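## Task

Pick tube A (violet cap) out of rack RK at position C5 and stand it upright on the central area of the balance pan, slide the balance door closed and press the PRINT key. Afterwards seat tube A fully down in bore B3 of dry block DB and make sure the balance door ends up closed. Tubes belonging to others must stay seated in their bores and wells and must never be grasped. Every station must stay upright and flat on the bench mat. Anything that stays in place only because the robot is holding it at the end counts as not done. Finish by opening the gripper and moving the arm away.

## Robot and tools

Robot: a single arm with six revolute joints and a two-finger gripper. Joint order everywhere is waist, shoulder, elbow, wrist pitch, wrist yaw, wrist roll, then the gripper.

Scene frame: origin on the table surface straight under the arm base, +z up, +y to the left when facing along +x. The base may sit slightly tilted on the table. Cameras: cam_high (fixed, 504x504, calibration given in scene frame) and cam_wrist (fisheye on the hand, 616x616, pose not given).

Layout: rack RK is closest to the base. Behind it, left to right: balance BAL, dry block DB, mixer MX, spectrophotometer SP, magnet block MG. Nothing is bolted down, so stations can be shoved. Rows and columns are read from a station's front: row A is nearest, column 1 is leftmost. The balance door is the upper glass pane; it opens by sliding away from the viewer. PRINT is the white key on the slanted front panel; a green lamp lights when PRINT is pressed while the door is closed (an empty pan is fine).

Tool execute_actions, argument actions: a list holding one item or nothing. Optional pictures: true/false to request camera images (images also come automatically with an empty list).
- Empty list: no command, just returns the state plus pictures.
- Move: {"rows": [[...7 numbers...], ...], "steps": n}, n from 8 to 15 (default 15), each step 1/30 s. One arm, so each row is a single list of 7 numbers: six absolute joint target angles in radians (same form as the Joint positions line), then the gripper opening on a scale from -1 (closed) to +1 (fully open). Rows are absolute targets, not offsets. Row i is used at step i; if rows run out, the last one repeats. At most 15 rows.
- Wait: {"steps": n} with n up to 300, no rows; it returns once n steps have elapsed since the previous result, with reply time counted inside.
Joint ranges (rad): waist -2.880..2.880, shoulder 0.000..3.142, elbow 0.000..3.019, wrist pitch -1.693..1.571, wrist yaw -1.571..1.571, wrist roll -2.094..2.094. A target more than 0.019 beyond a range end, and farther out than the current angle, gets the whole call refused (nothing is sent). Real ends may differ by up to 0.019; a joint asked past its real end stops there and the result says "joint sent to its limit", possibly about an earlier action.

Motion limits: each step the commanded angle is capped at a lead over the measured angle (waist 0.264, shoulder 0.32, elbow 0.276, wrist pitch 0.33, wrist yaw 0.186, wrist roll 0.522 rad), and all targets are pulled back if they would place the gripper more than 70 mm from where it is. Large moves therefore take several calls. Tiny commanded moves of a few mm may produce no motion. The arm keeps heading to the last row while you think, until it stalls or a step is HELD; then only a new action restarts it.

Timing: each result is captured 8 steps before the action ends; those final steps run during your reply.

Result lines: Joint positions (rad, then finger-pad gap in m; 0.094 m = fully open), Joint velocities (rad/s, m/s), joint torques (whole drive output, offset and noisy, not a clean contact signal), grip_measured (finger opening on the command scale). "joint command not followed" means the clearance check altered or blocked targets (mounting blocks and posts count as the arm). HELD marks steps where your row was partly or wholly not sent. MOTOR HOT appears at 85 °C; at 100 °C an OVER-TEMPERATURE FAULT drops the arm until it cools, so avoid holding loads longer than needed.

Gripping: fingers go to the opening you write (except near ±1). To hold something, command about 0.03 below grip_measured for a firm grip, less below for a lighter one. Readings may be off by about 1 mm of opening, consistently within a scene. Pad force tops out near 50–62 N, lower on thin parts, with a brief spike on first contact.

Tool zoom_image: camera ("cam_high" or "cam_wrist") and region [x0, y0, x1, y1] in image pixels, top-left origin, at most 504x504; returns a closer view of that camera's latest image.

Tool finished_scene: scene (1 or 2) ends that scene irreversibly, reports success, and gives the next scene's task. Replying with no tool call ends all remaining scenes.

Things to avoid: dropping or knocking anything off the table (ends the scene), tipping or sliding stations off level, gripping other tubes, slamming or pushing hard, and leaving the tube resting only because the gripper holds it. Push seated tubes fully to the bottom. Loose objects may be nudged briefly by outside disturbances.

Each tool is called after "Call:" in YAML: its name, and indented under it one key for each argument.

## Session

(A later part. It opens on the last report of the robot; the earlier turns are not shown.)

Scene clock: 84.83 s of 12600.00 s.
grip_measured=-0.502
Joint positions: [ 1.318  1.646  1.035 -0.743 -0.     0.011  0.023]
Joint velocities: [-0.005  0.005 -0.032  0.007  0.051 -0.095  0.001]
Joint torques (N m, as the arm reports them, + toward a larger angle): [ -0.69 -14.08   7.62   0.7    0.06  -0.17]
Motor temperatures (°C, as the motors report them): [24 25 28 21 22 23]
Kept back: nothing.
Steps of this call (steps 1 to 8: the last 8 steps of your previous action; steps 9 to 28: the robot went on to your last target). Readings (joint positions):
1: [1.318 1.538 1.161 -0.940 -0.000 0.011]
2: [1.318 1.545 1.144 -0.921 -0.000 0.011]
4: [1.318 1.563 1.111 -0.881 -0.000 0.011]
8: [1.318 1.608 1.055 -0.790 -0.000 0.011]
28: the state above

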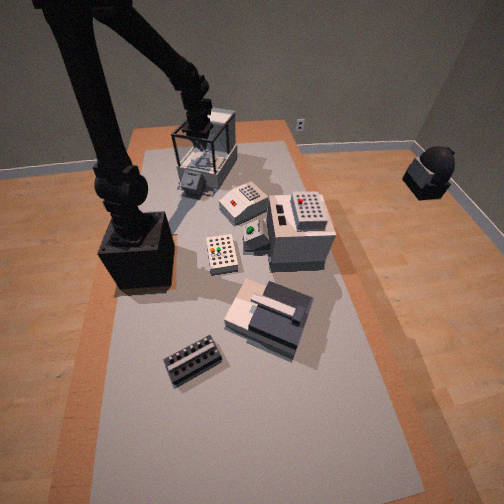

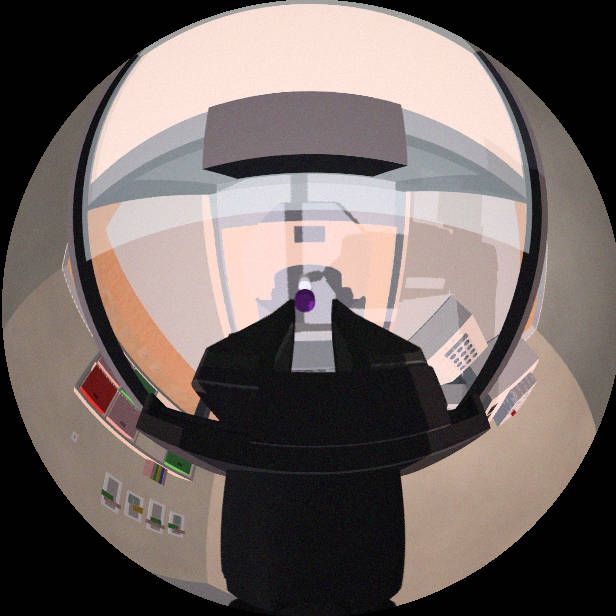

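Call:
execute_actions:
  actions:
    - {"rows":[[1.335,1.64,1.04,-0.73,0,0,-0.4],[1.342,1.64,1.04,-0.725,0,0,-0.4],[1.342,1.64,1.04,-0.72,0,0,-0.4],[1.342,1.64,1.04,-0.71,0,0,-0.4],[1.342,1.645,1.035,-0.7,0,0,-0.4],[1.342,1.65,1.03,-0.69,0,0,-0.4],[1.342,1.655,1.025,-0.68,0,0,-0.4],[1.342,1.66,1.025,-0.67,0,0,-0.4],[1.342,1.665,1.025,-0.655,0,0,-0.4]],"steps":15}

Call:
execute_actions:
  actions:
    - {"steps":25}
  pictures: true

Scene clock: 85.47 s of 12600.00 s.
grip_measured=-0.403
Joint positions: [ 1.326  1.646  1.03  -0.712 -0.     0.011  0.028]
Joint velocities: [ 0.044 -0.024 -0.076  0.276  0.037 -0.081  0.002]
Joint torques (N m, as the arm reports them, + toward a larger angle): [  0.81 -11.94   6.5    0.6    0.06  -0.17]
Motor temperatures (°C, as the motors report them): [24 25 28 21 22 23]
Steps of this call (steps 1 to 12: the robot went on to your last target; steps 13 to 19: the first 7 steps of this action). Readings (joint positions):
13: [1.318 1.646 1.035 -0.743 -0.000 0.011]
14: [1.319 1.646 1.035 -0.743 -0.000 0.011]
16: [1.321 1.646 1.035 -0.737 -0.000 0.011]
19: the state above

Scene clock: 86.30 s of 12600.00 s.
grip_measured=-0.403
Joint positions: [ 1.328  1.663  1.019 -0.67  -0.     0.011  0.028]
Joint velocities: [-0.005 -0.005  0.012 -0.007  0.022  0.022 -0.001]
Joint torques (N m, as the arm reports them, + toward a larger angle): [  1.23 -12.58   6.84   0.82   0.06  -0.16]
Motor temperatures (°C, as the motors report them): [24 25 28 21 22 23]
Kept back: nothing.
Steps of this call (steps 1 to 8: the last 8 steps of your previous action; steps 9 to 25: the robot went on to your last target). Readings (joint positions):
1: [1.327 1.646 1.028 -0.702 -0.000 0.011]
2: [1.327 1.648 1.025 -0.692 -0.000 0.011]
4: [1.328 1.653 1.022 -0.677 -0.000 0.011]
8: [1.328 1.662 1.021 -0.670 -0.000 0.011]
25: the state above

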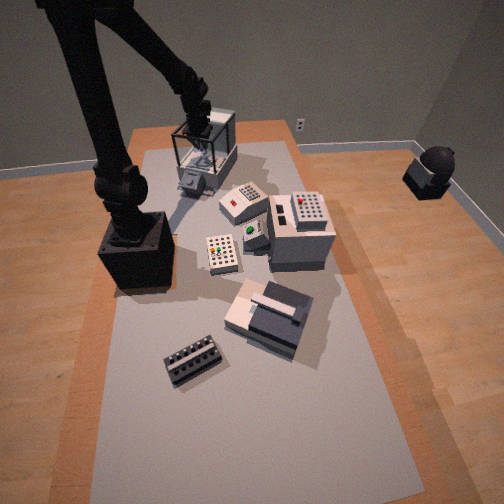

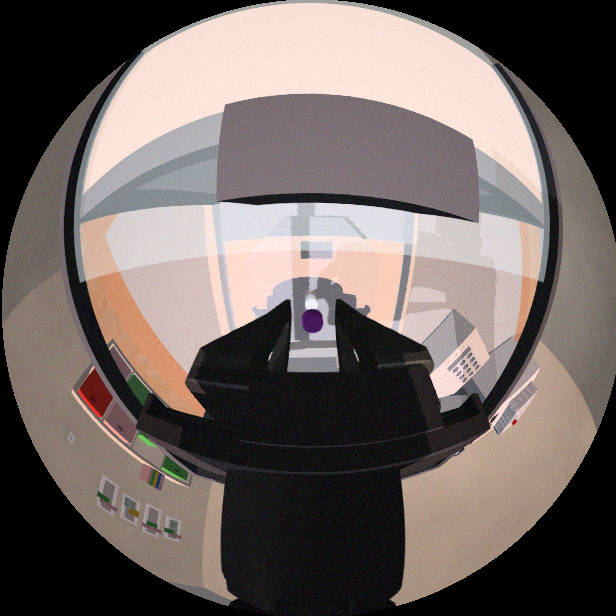

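Call:
execute_actions:
  actions:
    - {"rows":[[1.342,1.665,1.015,-0.655,0,0,-0.5],[1.342,1.665,1.015,-0.655,0,0,-0.55],[1.342,1.665,1.015,-0.655,0,0,-0.6],[1.342,1.665,1.015,-0.655,0,0,-0.65],[1.342,1.665,1.015,-0.655,0,0,-0.7],[1.342,1.665,1.015,-0.655,0,0,-0.75],[1.342,1.665,1.015,-0.655,0,0,-0.8]],"steps":15}

Call:
execute_actions:
  actions:
    - {"steps":15}
  pictures: true

Scene clock: 86.83 s of 12600.00 s.
grip_measured=-0.767
Joint positions: [ 1.328  1.663  1.01  -0.668 -0.     0.011  0.011]
Joint velocities: [ 0.005 -0.005 -0.017  0.022 -0.022 -0.007 -0.031]
Joint torques (N m, as the arm reports them, + toward a larger angle): [  1.26 -12.38   6.71   0.74   0.06  -0.16]
Motor temperatures (°C, as the motors report them): [24 25 28 21 22 23]
Steps of this call (steps 1 to 9: the robot went on to your last target; steps 10 to 16: the first 7 steps of this action). Readings (joint positions):
10: [1.328 1.663 1.019 -0.669 -0.000 0.011]
11: [1.328 1.663 1.018 -0.668 -0.000 0.011]
13: [1.328 1.663 1.014 -0.668 -0.000 0.011]
16: the state above

Scene clock: 87.33 s of 12600.00 s.
grip_measured=-0.774
Joint positions: [ 1.328  1.663  1.01  -0.668 -0.     0.011  0.011]
Joint velocities: [-0.015 -0.015  0.022 -0.002 -0.066 -0.066  0.001]
Joint torques (N m, as the arm reports them, + toward a larger angle): [  1.25 -12.44   6.7    0.75   0.06  -0.16]
Motor temperatures (°C, as the motors report them): [24 25 28 21 22 23]
Kept back: nothing.
Steps of this call (steps 1 to 8: the last 8 steps of your previous action; steps 9 to 15: the robot went on to your last target). Readings (joint positions):
1: [1.328 1.663 1.010 -0.668 -0.000 0.011]
2: [1.328 1.663 1.010 -0.668 -0.000 0.011]
4: [1.328 1.663 1.010 -0.668 -0.000 0.011]
8: [1.328 1.663 1.010 -0.668 -0.000 0.011]
15: the state above
The arm was judged still, so your last target was given up. Only a new action makes it travel on or press farther. Fingers that are still opening or closing keep moving.

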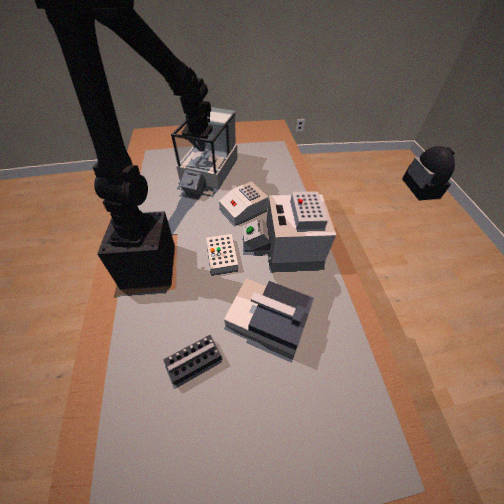

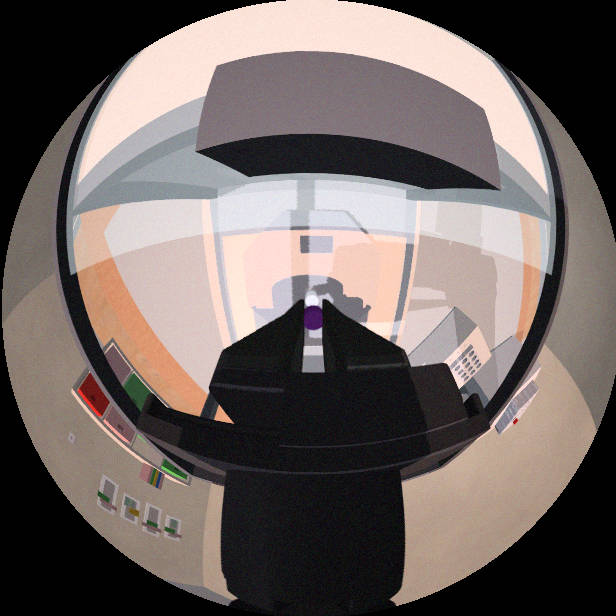

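Call:
execute_actions:
  actions:
    - {"rows":[[1.33,1.64,1.04,-0.68,0,0,-0.8],[1.33,1.63,1.05,-0.7,0,0,-0.8],[1.33,1.62,1.06,-0.72,0,0,-0.8],[1.33,1.61,1.075,-0.75,0,0,-0.8],[1.33,1.595,1.09,-0.78,0,0,-0.8],[1.33,1.58,1.11,-0.81,0,0,-0.8],[1.33,1.57,1.13,-0.84,0,0,-0.8],[1.33,1.56,1.15,-0.87,0,0,-0.8],[1.33,1.55,1.17,-0.9,0,0,-0.8],[1.33,1.54,1.19,-0.93,0,0,-0.8],[1.33,1.53,1.21,-0.96,0,0,-0.8],[1.33,1.52,1.23,-0.99,0,0,-0.8],[1.33,1.51,1.25,-1.02,0,0,-0.8],[1.33,1.495,1.27,-1.05,0,0,-0.8],[1.33,1.48,1.29,-1.08,0,0,-0.8]]}

Call:
execute_actions:
  actions:
    - {"steps":20}

Call:
execute_actions:
  actions:
    - {"rows":[[1.33,1.46,1.28,-1.08,0,0,-0.8],[1.32,1.44,1.27,-1.09,0,0,-0.8],[1.3,1.42,1.26,-1.1,0,0,-0.8],[1.27,1.4,1.25,-1.1,0,0,-0.8],[1.23,1.39,1.24,-1.1,0,0,-0.8],[1.19,1.38,1.23,-1.1,0,0,-0.8],[1.14,1.37,1.22,-1.1,0,0,-0.8],[1.09,1.37,1.21,-1.1,0,0,-0.8],[1.04,1.37,1.2,-1.1,0,0,-0.8],[0.99,1.37,1.2,-1.1,0,0,-0.8],[0.94,1.37,1.2,-1.1,0,0,-0.8],[0.9,1.37,1.2,-1.1,0,0,-0.8],[0.86,1.37,1.2,-1.1,0,0,-0.8],[0.83,1.37,1.2,-1.1,0,0,-0.8],[0.8,1.37,1.2,-1.1,0,0,-0.8]]}

Call:
execute_actions:
  actions:
    - {"steps":25}

Call:
execute_actions:
  actions:
    - {"rows":[[0.8,1.38,1.16,-1.07,0,0,-0.8],[0.8,1.39,1.13,-1.04,0,0,-0.8],[0.8,1.4,1.1,-1.0,0,0,-0.8],[0.8,1.41,1.07,-0.96,0,0,-0.8],[0.8,1.42,1.04,-0.92,0,0,-0.8],[0.8,1.43,1.01,-0.88,0,0,-0.8],[0.8,1.44,0.98,-0.84,0,0,-0.8],[0.8,1.45,0.95,-0.8,0,0,-0.8],[0.8,1.46,0.92,-0.76,0,0,-0.8],[0.8,1.47,0.89,-0.72,0,0,-0.8],[0.8,1.48,0.86,-0.68,0,0,-0.8],[0.8,1.49,0.83,-0.64,0,0,-0.8],[0.8,1.5,0.8,-0.6,0,0,-0.8]],"steps":15}

Call:
execute_actions:
  actions:
    - {"steps":30}
  pictures: true

Scene clock: 88.97 s of 12600.00 s.
grip_measured=-0.774
Joint positions: [ 1.328  1.634  1.036 -0.779 -0.     0.011  0.011]
Joint velocities: [-0.005 -0.298  0.325 -0.882 -0.007 -0.037  0.001]
Joint torques (N m, as the arm reports them, + toward a larger angle): [  0.4  -16.28  11.91   0.33   0.06  -0.16]
Motor temperatures (°C, as the motors report them): [24 25 28 21 22 23]
Steps of this call (steps 1 to 42: nothing new was sent; steps 43 to 49: the first 7 steps of this action). Readings (joint positions):
43: [1.328 1.663 1.010 -0.669 -0.000 0.011]
44: [1.328 1.662 1.010 -0.673 -0.000 0.011]
46: [1.328 1.656 1.013 -0.699 -0.000 0.011]
49: the state above

Scene clock: 89.63 s of 12600.00 s.
grip_measured=-0.774
Joint positions: [ 1.328  1.474  1.26  -1.071 -0.     0.011  0.011]
Joint velocities: [-0.015  0.044 -0.007 -0.022  0.037  0.022  0.001]
Joint torques (N m, as the arm reports them, + toward a larger angle): [  0.43 -11.74  10.23   0.07   0.06  -0.16]
Motor temperatures (°C, as the motors report them): [24 25 28 21 22 23]
Kept back: nothing.
Steps of this call (steps 1 to 8: the last 8 steps of your previous action; steps 9 to 20: the robot went on to your last target). Readings (joint positions):
1: [1.328 1.623 1.050 -0.808 -0.000 0.011]
2: [1.328 1.612 1.065 -0.835 -0.000 0.011]
4: [1.328 1.588 1.104 -0.888 -0.000 0.011]
8: [1.328 1.539 1.193 -1.002 -0.000 0.011]
20: the state above

Scene clock: 89.87 s of 12600.00 s.
grip_measured=-0.774
Joint positions: [ 1.275  1.426  1.228 -1.088 -0.004  0.011  0.011]
Joint velocities: [-0.855 -0.454 -0.266 -0.066  0.081 -0.022 -0.001]
Joint torques (N m, as the arm reports them, + toward a larger angle): [ -4.63 -13.12   8.83   0.14   0.23  -0.16]
Motor temperatures (°C, as the motors report them): [24 25 28 21 22 23]
Steps of this call (steps 1 to 7: the first 7 steps of this action). Readings (joint positions):
1: [1.328 1.475 1.260 -1.071 -0.000 0.011]
2: [1.328 1.474 1.259 -1.073 -0.000 0.011]
4: [1.324 1.465 1.255 -1.081 -0.000 0.011]
7: the state above

Scene clock: 90.70 s of 12600.00 s.
grip_measured=-0.774
Joint positions: [ 0.791  1.384  1.193 -1.092  0.002  0.011  0.011]
Joint velocities: [-0.005 -0.005 -0.002  0.002 -0.066 -0.007 -0.   ]
Joint torques (N m, as the arm reports them, + toward a larger angle): [  0.62 -11.71   8.78   0.14   0.02  -0.16]
Motor temperatures (°C, as the motors report them): [24 25 28 21 22 23]
Kept back: nothing.
Steps of this call (steps 1 to 8: the last 8 steps of your previous action; steps 9 to 25: the robot went on to your last target). Readings (joint positions):
1: [1.243 1.412 1.219 -1.089 -0.004 0.011]
2: [1.203 1.401 1.212 -1.090 -0.004 0.011]
4: [1.110 1.387 1.205 -1.090 -0.004 0.011]
8: [0.901 1.384 1.200 -1.090 -0.003 0.011]
25: the state above

Scene clock: 90.93 s of 12600.00 s.
grip_measured=-0.774
Joint positions: [ 0.791  1.398  1.035 -0.924  0.002  0.011  0.011]
Joint velocities: [-0.015  0.278 -0.945  1.096 -0.051  0.007 -0.   ]
Joint torques (N m, as the arm reports them, + toward a larger angle): [ 0.61 -8.19  7.92  0.52  0.   -0.16]
Motor temperatures (°C, as the motors report them): [24 25 28 21 22 23]
Steps of this call (steps 1 to 7: the first 7 steps of this action). Readings (joint positions):
1: [0.791 1.384 1.188 -1.088 0.002 0.011]
2: [0.791 1.383 1.177 -1.077 0.002 0.011]
4: [0.791 1.382 1.132 -1.028 0.002 0.011]
7: the state above

Scene clock: 91.93 s of 12600.00 s.
grip_measured=-0.774
Joint positions: [ 0.791  1.517  0.771 -0.614  0.002  0.011  0.011]
Joint velocities: [-0.015 -0.005 -0.007 -0.007  0.007  0.022 -0.001]
Joint torques (N m, as the arm reports them, + toward a larger angle): [  0.61 -11.     8.15   0.74   0.    -0.16]
Motor temperatures (°C, as the motors report them): [24 25 28 21 22 23]
Kept back: nothing.
Steps of this call (steps 1 to 8: the last 8 steps of your previous action; steps 9 to 30: the robot went on to your last target). Readings (joint positions):
1: [0.791 1.410 1.002 -0.887 0.002 0.011]
2: [0.791 1.424 0.969 -0.849 0.002 0.011]
4: [0.791 1.456 0.905 -0.770 0.002 0.011]
8: [0.791 1.509 0.795 -0.644 0.002 0.011]
30: the state above
The arm was judged still, so your last target was given up. Only a new action makes it travel on or press farther. Fingers that are still opening or closing keep moving.

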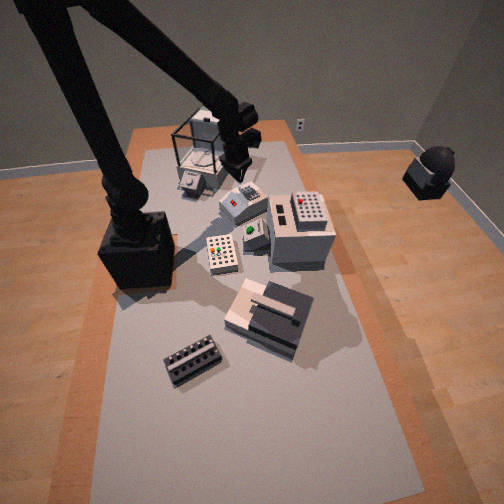

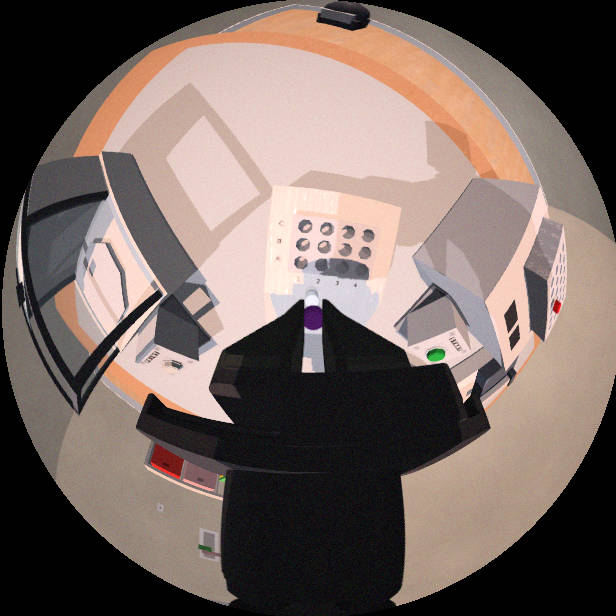

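Call:
execute_actions:
  actions:
    - {"rows":[[0.77,1.52,0.82,-0.6,0,0,-0.8],[0.76,1.53,0.83,-0.6,0,0,-0.8],[0.75,1.54,0.84,-0.595,0,0,-0.8],[0.74,1.55,0.85,-0.59,0,0,-0.8],[0.73,1.56,0.86,-0.585,0,0,-0.8],[0.72,1.57,0.87,-0.58,0,0,-0.8],[0.71,1.575,0.88,-0.575,0,0,-0.8]],"steps":15}

Call:
execute_actions:
  actions:
    - {"steps":28}
  pictures: true

Call:
zoom_image:
  camera: "cam_high"
  region: [200,140,300,240]

Call:
zoom_image:
  camera: "cam_wrist"
  region: [230,200,400,370]

Scene clock: 93.10 s of 12600.00 s.
grip_measured=-0.774
Joint positions: [ 0.754  1.551  0.814 -0.602  0.001  0.011  0.011]
Joint velocities: [-0.347  0.308  0.339  0.154  0.007  0.051  0.   ]
Joint torques (N m, as the arm reports them, + toward a larger angle): [-1.76 -9.66  9.39  0.83  0.03 -0.16]
Motor temperatures (°C, as the motors report them): [24 25 28 21 22 23]
Steps of this call (steps 1 to 28: nothing new was sent; steps 29 to 35: the first 7 steps of this action). Readings (joint positions):
29: [0.790 1.517 0.772 -0.614 0.002 0.011]
30: [0.789 1.518 0.773 -0.614 0.001 0.011]
32: [0.781 1.525 0.783 -0.613 0.001 0.011]
35: the state above

Scene clock: 94.03 s of 12600.00 s.
grip_measured=-0.774
Joint positions: [ 0.715  1.575  0.845 -0.585  0.001  0.011  0.011]
Joint velocities: [-0.005  0.015 -0.017 -0.007  0.037 -0.007  0.   ]
Joint torques (N m, as the arm reports them, + toward a larger angle): [ -0.48 -10.61   8.74   0.77   0.02  -0.16]
Motor temperatures (°C, as the motors report them): [24 25 28 21 22 23]
Kept back: nothing.
Steps of this call (steps 1 to 8: the last 8 steps of your previous action; steps 9 to 28: the robot went on to your last target). Readings (joint positions):
1: [0.742 1.561 0.825 -0.596 0.001 0.011]
2: [0.732 1.569 0.834 -0.591 0.001 0.011]
4: [0.718 1.575 0.844 -0.586 0.001 0.011]
8: [0.715 1.575 0.845 -0.585 0.001 0.011]
28: the state above

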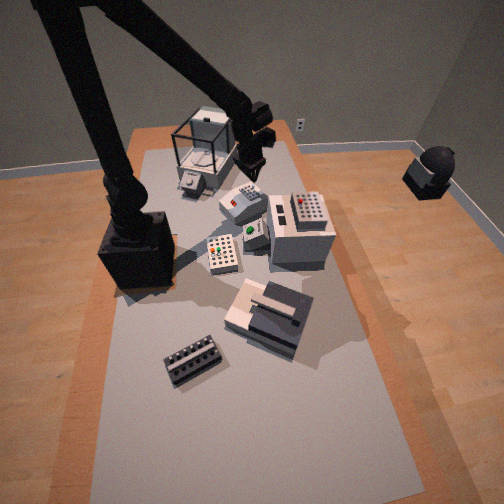

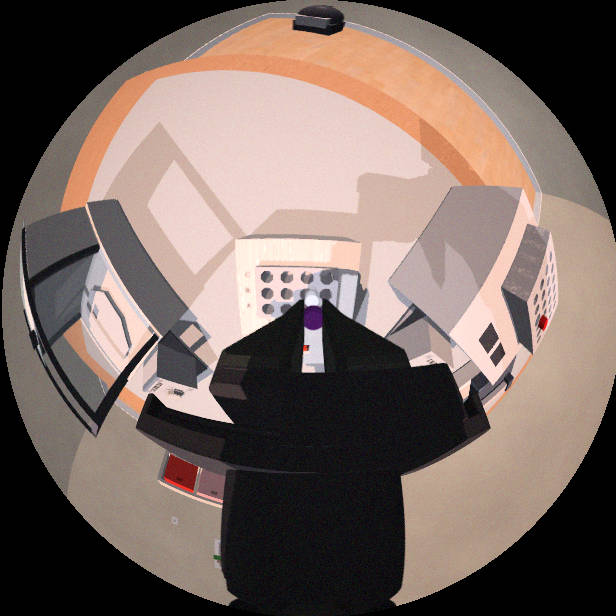

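Region (200, 140, 300, 240) of cam_high's 504x504 image, scaled by 5.040, with more detail than that image has.

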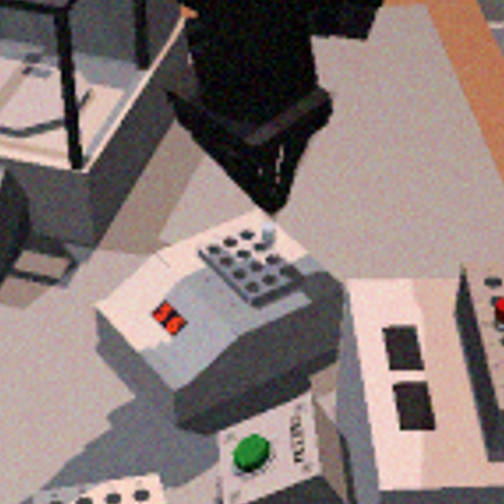

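Region (230, 200, 400, 370) of cam_wrist's 616x616 image, scaled by 2.965, with more detail than that image has.

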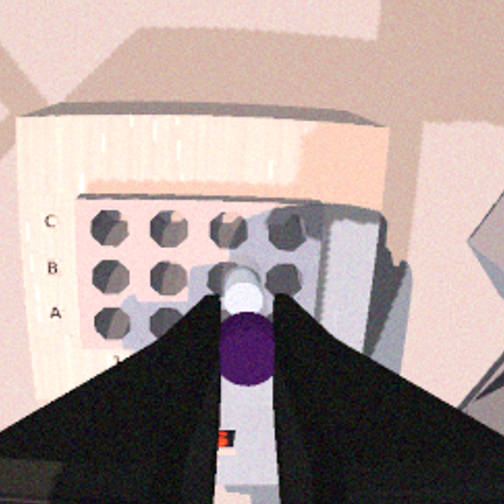

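Call:
execute_actions:
  actions:
    - {"rows":[[0.73,1.575,0.84,-0.57,0,0,-0.8],[0.735,1.575,0.835,-0.56,0,0,-0.8],[0.74,1.575,0.83,-0.55,0,0,-0.8],[0.74,1.575,0.82,-0.54,0,0,-0.8],[0.74,1.575,0.815,-0.535,0,0,-0.8]],"steps":15}

Call:
execute_actions:
  actions:
    - {"steps":25}
  pictures: true

Call:
zoom_image:
  camera: "cam_high"
  region: [220,160,280,220]

Call:
zoom_image:
  camera: "cam_wrist"
  region: [230,200,400,370]

Scene clock: 94.67 s of 12600.00 s.
grip_measured=-0.774
Joint positions: [ 0.723  1.575  0.815 -0.554  0.001  0.011  0.011]
Joint velocities: [ 0.034 -0.005 -0.125  0.032 -0.081  0.007 -0.001]
Joint torques (N m, as the arm reports them, + toward a larger angle): [  0.77 -10.42   6.59   0.86   0.03  -0.16]
Motor temperatures (°C, as the motors report them): [24 25 28 21 22 23]
Steps of this call (steps 1 to 12: the robot went on to your last target; steps 13 to 19: the first 7 steps of this action). Readings (joint positions):
13: [0.715 1.575 0.844 -0.585 0.001 0.011]
14: [0.715 1.575 0.842 -0.582 0.001 0.011]
16: [0.717 1.575 0.833 -0.569 0.001 0.011]
19: the state above

Scene clock: 95.50 s of 12600.00 s.
grip_measured=-0.774
Joint positions: [ 0.725  1.575  0.807 -0.55   0.001  0.011  0.011]
Joint velocities: [ 0.005 -0.005 -0.002  0.002  0.007  0.007 -0.   ]
Joint torques (N m, as the arm reports them, + toward a larger angle): [  0.95 -10.43   6.54   0.88   0.03  -0.16]
Motor temperatures (°C, as the motors report them): [24 25 28 21 22 23]
Kept back: nothing.
Steps of this call (steps 1 to 8: the last 8 steps of your previous action; steps 9 to 15: the robot went on to your last target; steps 16 to 25: nothing new was sent). Readings (joint positions):
1: [0.724 1.575 0.811 -0.553 0.001 0.011]
2: [0.725 1.575 0.808 -0.553 0.001 0.011]
4: [0.725 1.575 0.807 -0.553 0.001 0.011]
8: [0.725 1.575 0.807 -0.550 0.001 0.011]
25: the state above
The arm was judged still, so your last target was given up. Only a new action makes it travel on or press farther. Fingers that are still opening or closing keep moving.

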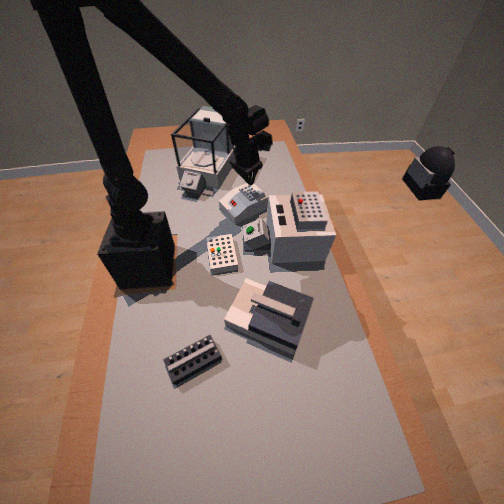

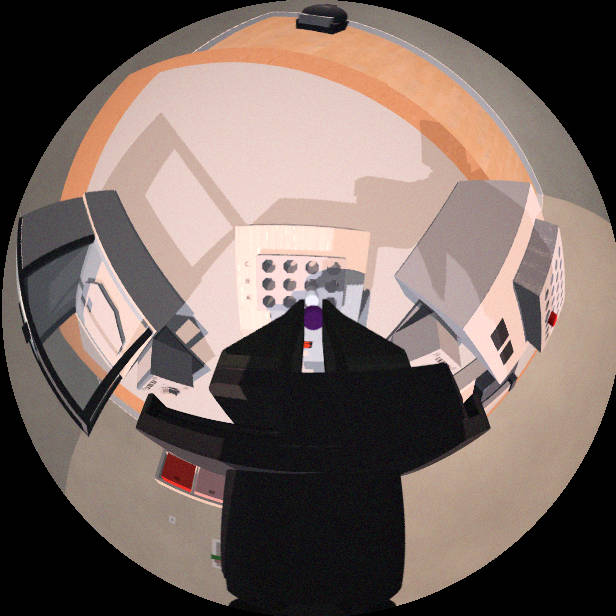

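Region (220, 160, 280, 220) of cam_high's 504x504 image, scaled by 8.400, with more detail than that image has.

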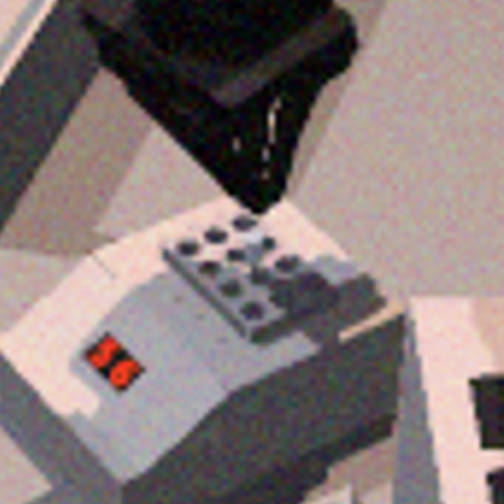

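Region (230, 200, 400, 370) of cam_wrist's 616x616 image, scaled by 2.965, with more detail than that image has.

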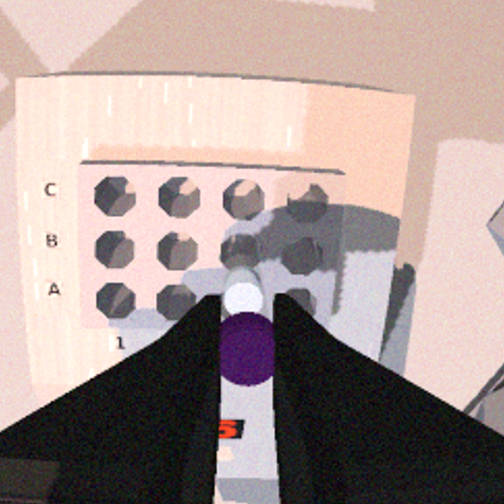

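Call:
execute_actions:
  actions:
    - {"rows":[[0.74,1.585,0.815,-0.53,0,0,-0.8],[0.74,1.59,0.815,-0.52,0,0,-0.8],[0.74,1.6,0.815,-0.51,0,0,-0.8],[0.74,1.605,0.815,-0.5,0,0,-0.8],[0.74,1.61,0.815,-0.5,0,0,-0.8]],"steps":15}

Call:
execute_actions:
  actions:
    - {"steps":25}
  pictures: true

Call:
zoom_image:
  camera: "cam_high"
  region: [220,160,280,220]

Call:
zoom_image:
  camera: "cam_wrist"
  region: [230,200,400,370]

Scene clock: 96.23 s of 12600.00 s.
grip_measured=-0.774
Joint positions: [ 0.725  1.597  0.807 -0.517  0.001  0.011  0.011]
Joint velocities: [-0.015 -0.015 -0.012 -0.012  0.139 -0.022 -0.001]
Joint torques (N m, as the arm reports them, + toward a larger angle): [ 0.74 -9.78  6.43  0.88  0.01 -0.16]
Motor temperatures (°C, as the motors report them): [24 25 28 21 22 23]
Steps of this call (steps 1 to 15: nothing new was sent; steps 16 to 22: the first 7 steps of this action). Readings (joint positions):
16: [0.725 1.576 0.807 -0.549 0.001 0.011]
17: [0.725 1.577 0.807 -0.546 0.001 0.011]
19: [0.725 1.582 0.807 -0.532 0.001 0.011]
22: the state above

Scene clock: 97.07 s of 12600.00 s.
grip_measured=-0.774
Joint positions: [ 0.725  1.596  0.807 -0.512  0.001  0.011  0.011]
Joint velocities: [-0.005  0.005  0.017  0.002  0.007 -0.022  0.001]
Joint torques (N m, as the arm reports them, + toward a larger angle): [ 0.91 -9.6   6.45  0.79  0.03 -0.16]
Motor temperatures (°C, as the motors report them): [24 25 28 21 22 23]
Kept back: nothing.
Steps of this call (steps 1 to 8: the last 8 steps of your previous action; steps 9 to 15: the robot went on to your last target; steps 16 to 25: nothing new was sent). Readings (joint positions):
1: [0.725 1.596 0.807 -0.514 0.001 0.011]
2: [0.725 1.596 0.807 -0.512 0.001 0.011]
4: [0.725 1.596 0.807 -0.512 0.001 0.011]
8: [0.725 1.596 0.807 -0.512 0.001 0.011]
25: the state above
The arm was judged still, so your last target was given up. Only a new action makes it travel on or press farther. Fingers that are still opening or closing keep moving.

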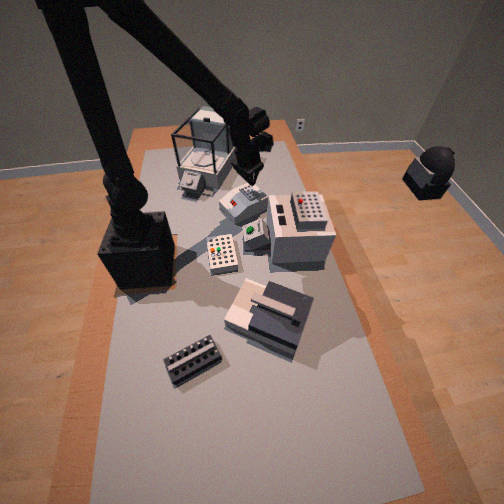

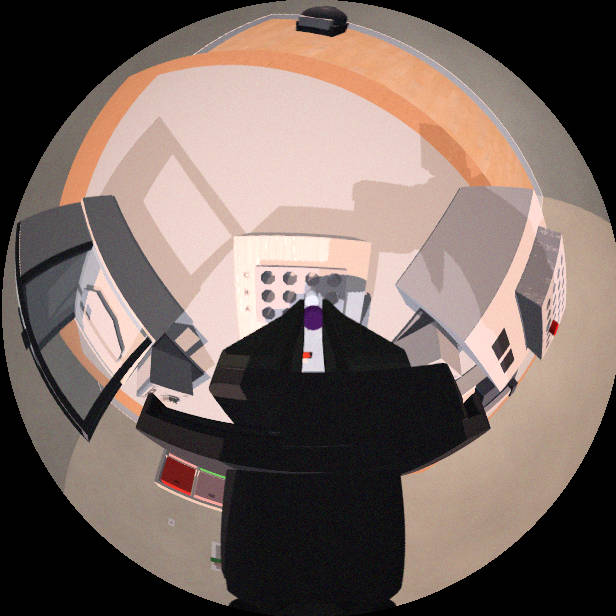

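Region (220, 160, 280, 220) of cam_high's 504x504 image, scaled by 8.400, with more detail than that image has.

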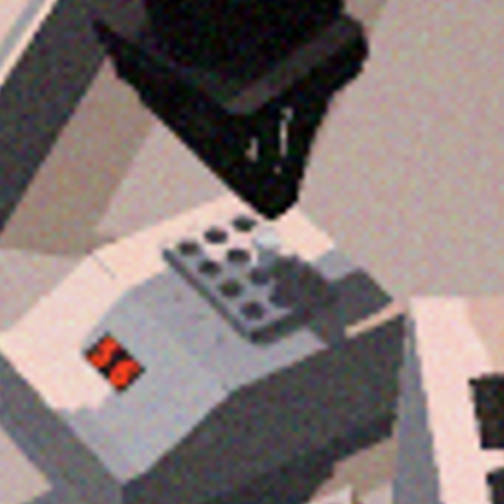

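Region (230, 200, 400, 370) of cam_wrist's 616x616 image, scaled by 2.965, with more detail than that image has.

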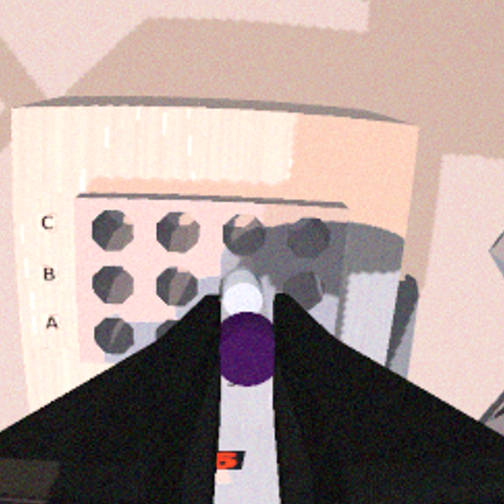

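Call:
execute_actions:
  actions:
    - {"rows":[[0.74,1.615,0.805,-0.5,0,0,-0.8],[0.74,1.62,0.8,-0.5,0,0,-0.8],[0.74,1.625,0.795,-0.5,0,0,-0.8]],"steps":15}

Call:
execute_actions:
  actions:
    - {"steps":25}
  pictures: true

Call:
zoom_image:
  camera: "cam_high"
  region: [220,160,280,220]

Call:
zoom_image:
  camera: "cam_wrist"
  region: [230,200,400,370]

Scene clock: 97.67 s of 12600.00 s.
grip_measured=-0.774
Joint positions: [ 0.725  1.597  0.807 -0.511  0.001  0.011  0.011]
Joint velocities: [-0.015 -0.005  0.007  0.012  0.066 -0.022  0.   ]
Joint torques (N m, as the arm reports them, + toward a larger angle): [ 0.92 -8.3   4.99  0.77  0.03 -0.16]
Motor temperatures (°C, as the motors report them): [24 25 28 21 22 23]
Steps of this call (steps 1 to 11: nothing new was sent; steps 12 to 18: the first 7 steps of this action). Readings (joint positions):
12: [0.725 1.596 0.807 -0.512 0.001 0.011]
13: [0.725 1.597 0.807 -0.512 0.001 0.011]
15: [0.725 1.597 0.807 -0.511 0.001 0.011]
18: the state above

Scene clock: 98.50 s of 12600.00 s.
grip_measured=-0.774
Joint positions: [ 0.725  1.597  0.807 -0.511  0.001  0.011  0.011]
Joint velocities: [-0.005 -0.005 -0.012 -0.002 -0.051 -0.051  0.   ]
Joint torques (N m, as the arm reports them, + toward a larger angle): [ 0.88 -8.33  4.99  0.75  0.03 -0.16]
Motor temperatures (°C, as the motors report them): [24 25 28 21 22 23]
Kept back: nothing.
Steps of this call (steps 1 to 8: the last 8 steps of your previous action; steps 9 to 15: the robot went on to your last target; steps 16 to 25: nothing new was sent). Readings (joint positions):
1: [0.725 1.597 0.807 -0.511 0.001 0.011]
2: [0.725 1.597 0.807 -0.511 0.001 0.011]
4: [0.725 1.597 0.807 -0.511 0.001 0.011]
8: [0.725 1.597 0.807 -0.511 0.001 0.011]
25: the state above
The arm was judged still, so your last target was given up. Only a new action makes it travel on or press farther. Fingers that are still opening or closing keep moving.

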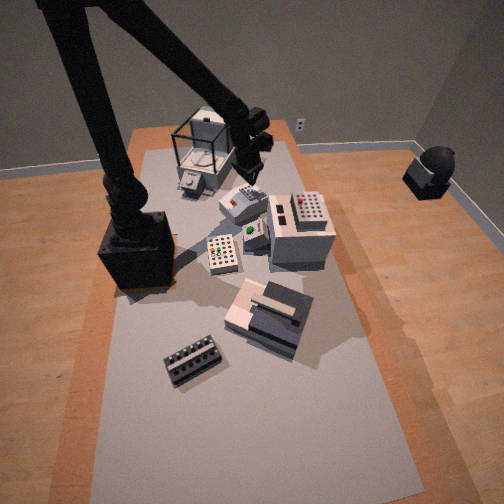

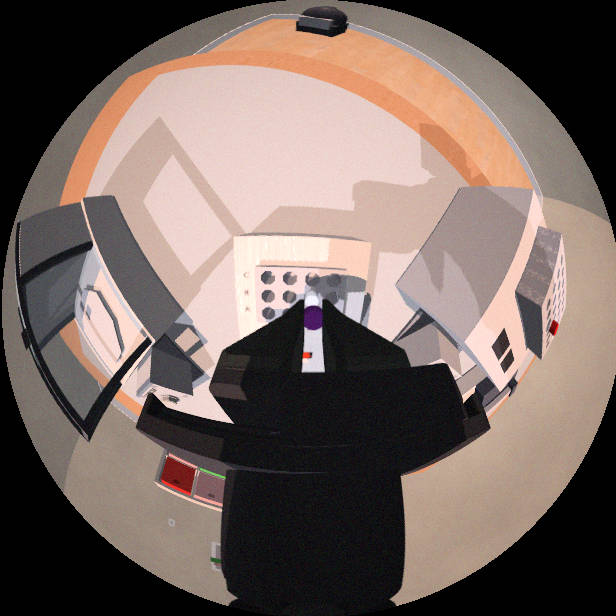

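Region (220, 160, 280, 220) of cam_high's 504x504 image, scaled by 8.400, with more detail than that image has.

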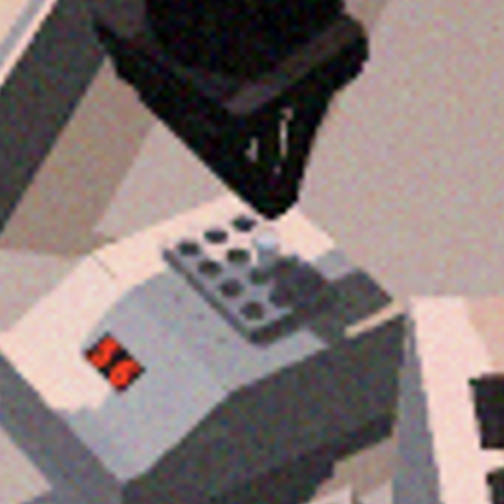

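Region (230, 200, 400, 370) of cam_wrist's 616x616 image, scaled by 2.965, with more detail than that image has.

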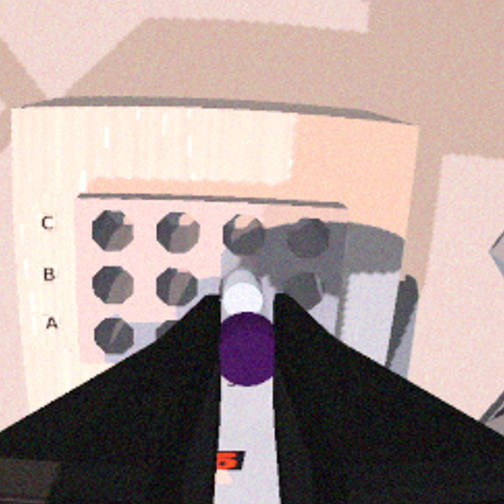

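Call:
execute_actions:
  actions:
    - {"rows":[[0.74,1.58,0.82,-0.51,0,0,-0.8],[0.74,1.575,0.82,-0.51,0,0,-0.8],[0.74,1.575,0.82,-0.52,0,0,-0.8],[0.74,1.575,0.82,-0.53,0,0,-0.8],[0.74,1.575,0.82,-0.54,0,0,-0.8],[0.74,1.575,0.82,-0.55,0,0,-0.8],[0.74,1.575,0.82,-0.55,0,0,-0.8],[0.74,1.575,0.82,-0.55,0,0,-0.8],[0.74,1.59,0.81,-0.55,0,0,-0.8],[0.74,1.6,0.805,-0.55,0,0,-0.8],[0.74,1.61,0.8,-0.55,0,0,-0.8],[0.74,1.62,0.795,-0.55,0,0,-0.8]],"steps":15}

Call:
execute_actions:
  actions:
    - {"steps":25}
  pictures: true

Call:
zoom_image:
  camera: "cam_high"
  region: [220,160,280,220]

Call:
zoom_image:
  camera: "cam_wrist"
  region: [230,200,400,370]

Scene clock: 99.37 s of 12600.00 s.
grip_measured=-0.774
Joint positions: [ 0.725  1.593  0.807 -0.531  0.001  0.011  0.011]
Joint velocities: [-0.005 -0.024 -0.022 -0.193 -0.066 -0.022 -0.001]
Joint torques (N m, as the arm reports them, + toward a larger angle): [  0.8  -12.13   6.89   0.14   0.04  -0.16]
Motor temperatures (°C, as the motors report them): [24 25 28 21 22 23]
Steps of this call (steps 1 to 19: nothing new was sent; steps 20 to 26: the first 7 steps of this action). Readings (joint positions):
20: [0.725 1.596 0.807 -0.511 0.001 0.011]
21: [0.725 1.594 0.807 -0.511 0.001 0.011]
23: [0.725 1.594 0.807 -0.513 0.001 0.011]
26: the state above

Scene clock: 100.20 s of 12600.00 s.
grip_measured=-0.774
Joint positions: [ 0.725  1.606  0.806 -0.536  0.001  0.011  0.011]
Joint velocities: [ 0.005 -0.005  0.007 -0.017 -0.007  0.022 -0.   ]
Joint torques (N m, as the arm reports them, + toward a larger angle): [ 0.9  -9.46  4.92 -0.16  0.05 -0.16]
Motor temperatures (°C, as the motors report them): [24 25 28 21 22 23]
Kept back: nothing.
Steps of this call (steps 1 to 8: the last 8 steps of your previous action; steps 9 to 25: the robot went on to your last target). Readings (joint positions):
1: [0.725 1.593 0.807 -0.535 0.001 0.011]
2: [0.725 1.593 0.807 -0.536 0.001 0.011]
4: [0.725 1.594 0.806 -0.536 0.001 0.011]
8: [0.725 1.604 0.806 -0.536 0.001 0.011]
25: the state above

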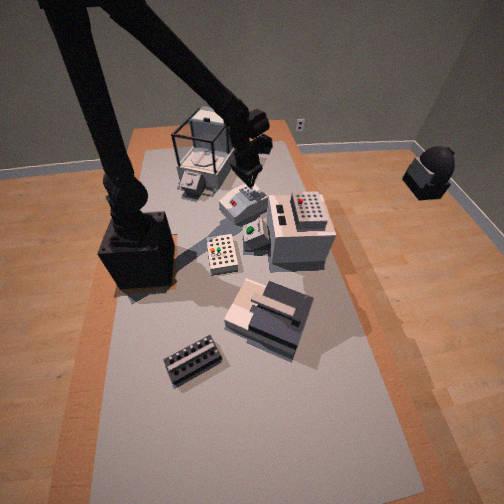

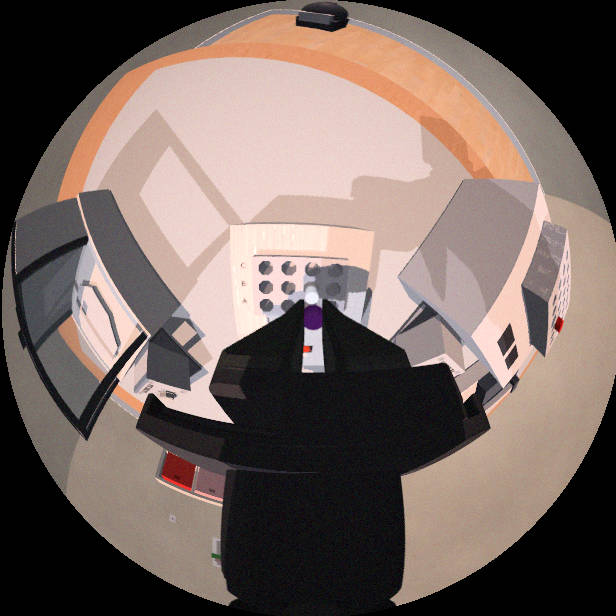

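Region (220, 160, 280, 220) of cam_high's 504x504 image, scaled by 8.400, with more detail than that image has.

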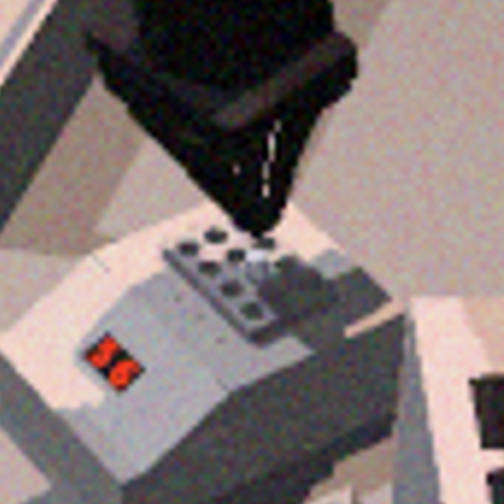

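Region (230, 200, 400, 370) of cam_wrist's 616x616 image, scaled by 2.965, with more detail than that image has.

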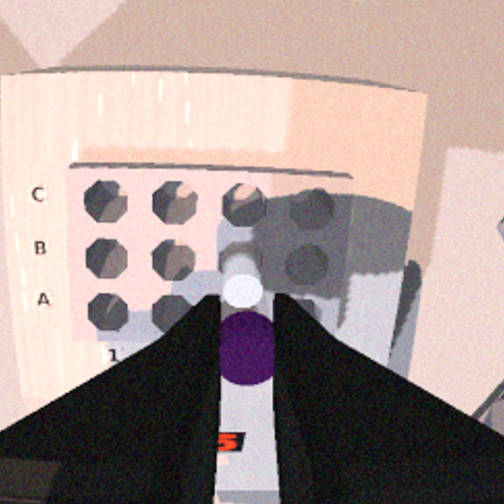

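Call:
execute_actions:
  actions:
    - {"rows":[[0.74,1.62,0.805,-0.52,0,0,-0.8],[0.74,1.625,0.805,-0.515,0,0,-0.8],[0.74,1.63,0.805,-0.51,0,0,-0.8],[0.74,1.635,0.8,-0.505,0,0,-0.8],[0.74,1.64,0.8,-0.5,0,0,-0.8],[0.74,1.645,0.795,-0.495,0,0,-0.8],[0.74,1.65,0.795,-0.49,0,0,-0.8],[0.74,1.655,0.79,-0.485,0,0,-0.8],[0.74,1.66,0.79,-0.48,0,0,-0.8]],"steps":15}

Call:
execute_actions:
  actions:
    - {"steps":25}
  pictures: true

Call:
zoom_image:
  camera: "cam_wrist"
  region: [230,200,400,370]

Scene clock: 100.83 s of 12600.00 s.
grip_measured=-0.774
Joint positions: [ 0.725  1.627  0.804 -0.504 -0.     0.011  0.011]
Joint velocities: [ 0.005  0.181 -0.037  0.154 -0.095 -0.051  0.   ]
Joint torques (N m, as the arm reports them, + toward a larger angle): [ 0.76 -9.83  5.05  0.43  0.1  -0.16]
Motor temperatures (°C, as the motors report them): [24 25 27 21 22 23]
Steps of this call (steps 1 to 12: the robot went on to your last target; steps 13 to 19: the first 7 steps of this action). Readings (joint positions):
13: [0.725 1.606 0.806 -0.531 0.001 0.011]
14: [0.725 1.606 0.806 -0.525 0.001 0.011]
16: [0.725 1.611 0.805 -0.518 0.001 0.011]
19: the state above

Scene clock: 101.67 s of 12600.00 s.
grip_measured=-0.774
Joint positions: [ 0.726  1.649  0.801 -0.48  -0.001  0.011  0.011]
Joint velocities: [-0.005 -0.015  0.007  0.002 -0.007 -0.022  0.001]
Joint torques (N m, as the arm reports them, + toward a larger angle): [ 0.86 -9.97  4.62  0.34  0.1  -0.16]
Motor temperatures (°C, as the motors report them): [24 25 27 21 22 23]
Kept back: nothing.
Steps of this call (steps 1 to 8: the last 8 steps of your previous action; steps 9 to 25: the robot went on to your last target). Readings (joint positions):
1: [0.725 1.633 0.803 -0.498 -0.001 0.011]
2: [0.726 1.638 0.802 -0.491 -0.001 0.011]
4: [0.726 1.646 0.801 -0.482 -0.001 0.011]
8: [0.726 1.649 0.801 -0.480 -0.001 0.011]
25: the state above

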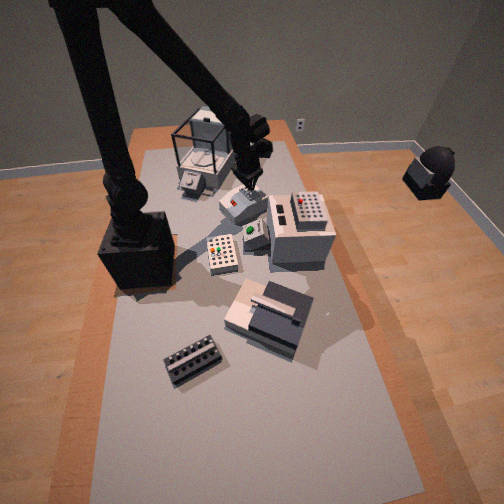

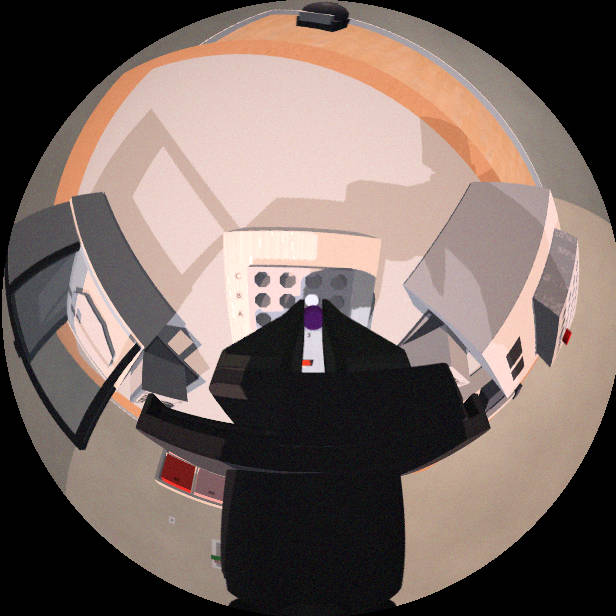

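Region (230, 200, 400, 370) of cam_wrist's 616x616 image, scaled by 2.965, with more detail than that image has.

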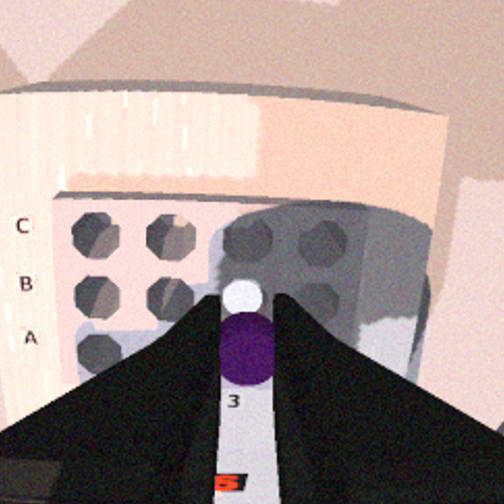

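Continue.

Call:
execute_actions:
  actions:
    - {"rows":[[0.74,1.665,0.79,-0.475,0,0,-0.8],[0.74,1.67,0.79,-0.47,0,0,-0.8],[0.74,1.675,0.785,-0.465,0,0,-0.8],[0.74,1.68,0.785,-0.46,0,0,-0.8],[0.74,1.685,0.78,-0.455,0,0,-0.8],[0.74,1.69,0.78,-0.45,0,0,-0.8],[0.74,1.695,0.775,-0.445,0,0,-0.8],[0.74,1.7,0.775,-0.44,0,0,-0.8]],"steps":15}

Call:
execute_actions:
  actions:
    - {"steps":25}
  pictures: true

Call:
zoom_image:
  camera: "cam_wrist"
  region: [230,200,400,370]

Scene clock: 102.30 s of 12600.00 s.
grip_measured=-0.774
Joint positions: [ 0.726  1.665  0.795 -0.453 -0.002  0.011  0.011]
Joint velocities: [-0.005  0.142 -0.042  0.159  0.007  0.022 -0.001]
Joint torques (N m, as the arm reports them, + toward a larger angle): [ 0.85 -9.35  3.94  0.19  0.13 -0.16]
Motor temperatures (°C, as the motors report them): [24 25 27 21 22 23]
Steps of this call (steps 1 to 12: the robot went on to your last target; steps 13 to 19: the first 7 steps of this action). Readings (joint positions):
13: [0.726 1.649 0.801 -0.479 -0.001 0.011]
14: [0.726 1.650 0.801 -0.478 -0.001 0.011]
16: [0.726 1.653 0.799 -0.470 -0.001 0.011]
19: the state above

Scene clock: 103.13 s of 12600.00 s.
grip_measured=-0.774
Joint positions: [ 0.726  1.669  0.794 -0.445 -0.002  0.011  0.011]
Joint velocities: [ 0.005 -0.015 -0.007 -0.012 -0.022  0.022  0.   ]
Joint torques (N m, as the arm reports them, + toward a larger angle): [ 0.95 -8.42  3.9   0.56  0.12 -0.17]
Motor temperatures (°C, as the motors report them): [24 25 27 21 22 23]
Kept back: nothing.
Steps of this call (steps 1 to 8: the last 8 steps of your previous action; steps 9 to 15: the robot went on to your last target; steps 16 to 25: nothing new was sent). Readings (joint positions):
1: [0.726 1.670 0.794 -0.447 -0.002 0.011]
2: [0.726 1.670 0.794 -0.445 -0.002 0.011]
4: [0.726 1.669 0.794 -0.445 -0.002 0.011]
8: [0.726 1.669 0.794 -0.445 -0.002 0.011]
25: the state above
The arm was judged still, so your last target was given up. Only a new action makes it travel on or press farther. Fingers that are still opening or closing keep moving.

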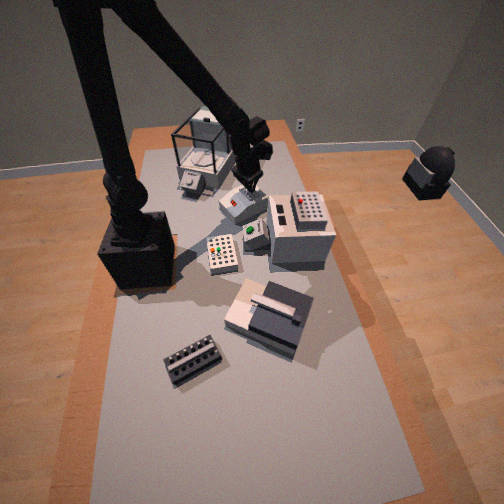

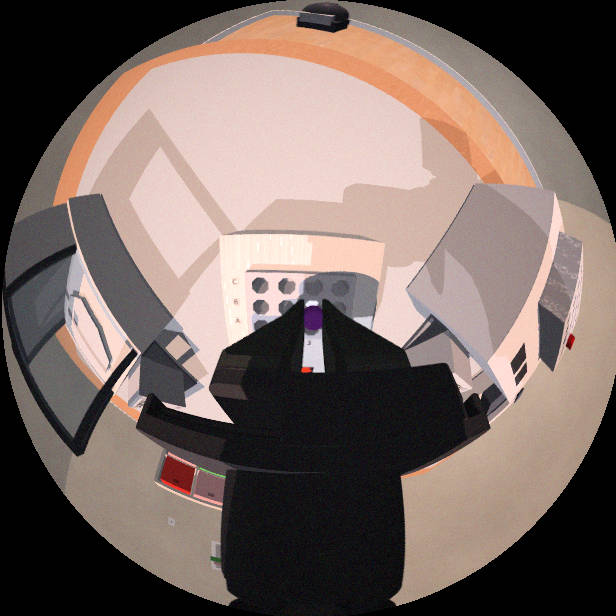

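Region (230, 200, 400, 370) of cam_wrist's 616x616 image, scaled by 2.965, with more detail than that image has.

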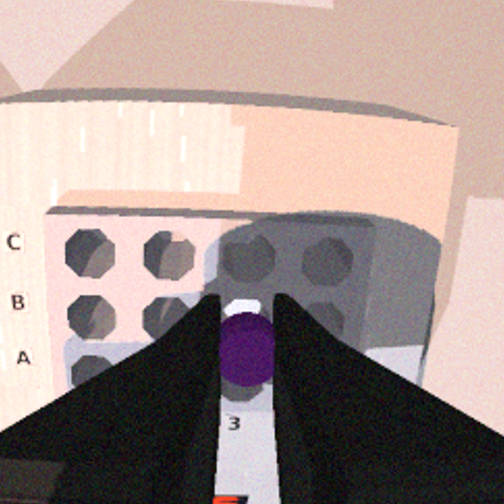

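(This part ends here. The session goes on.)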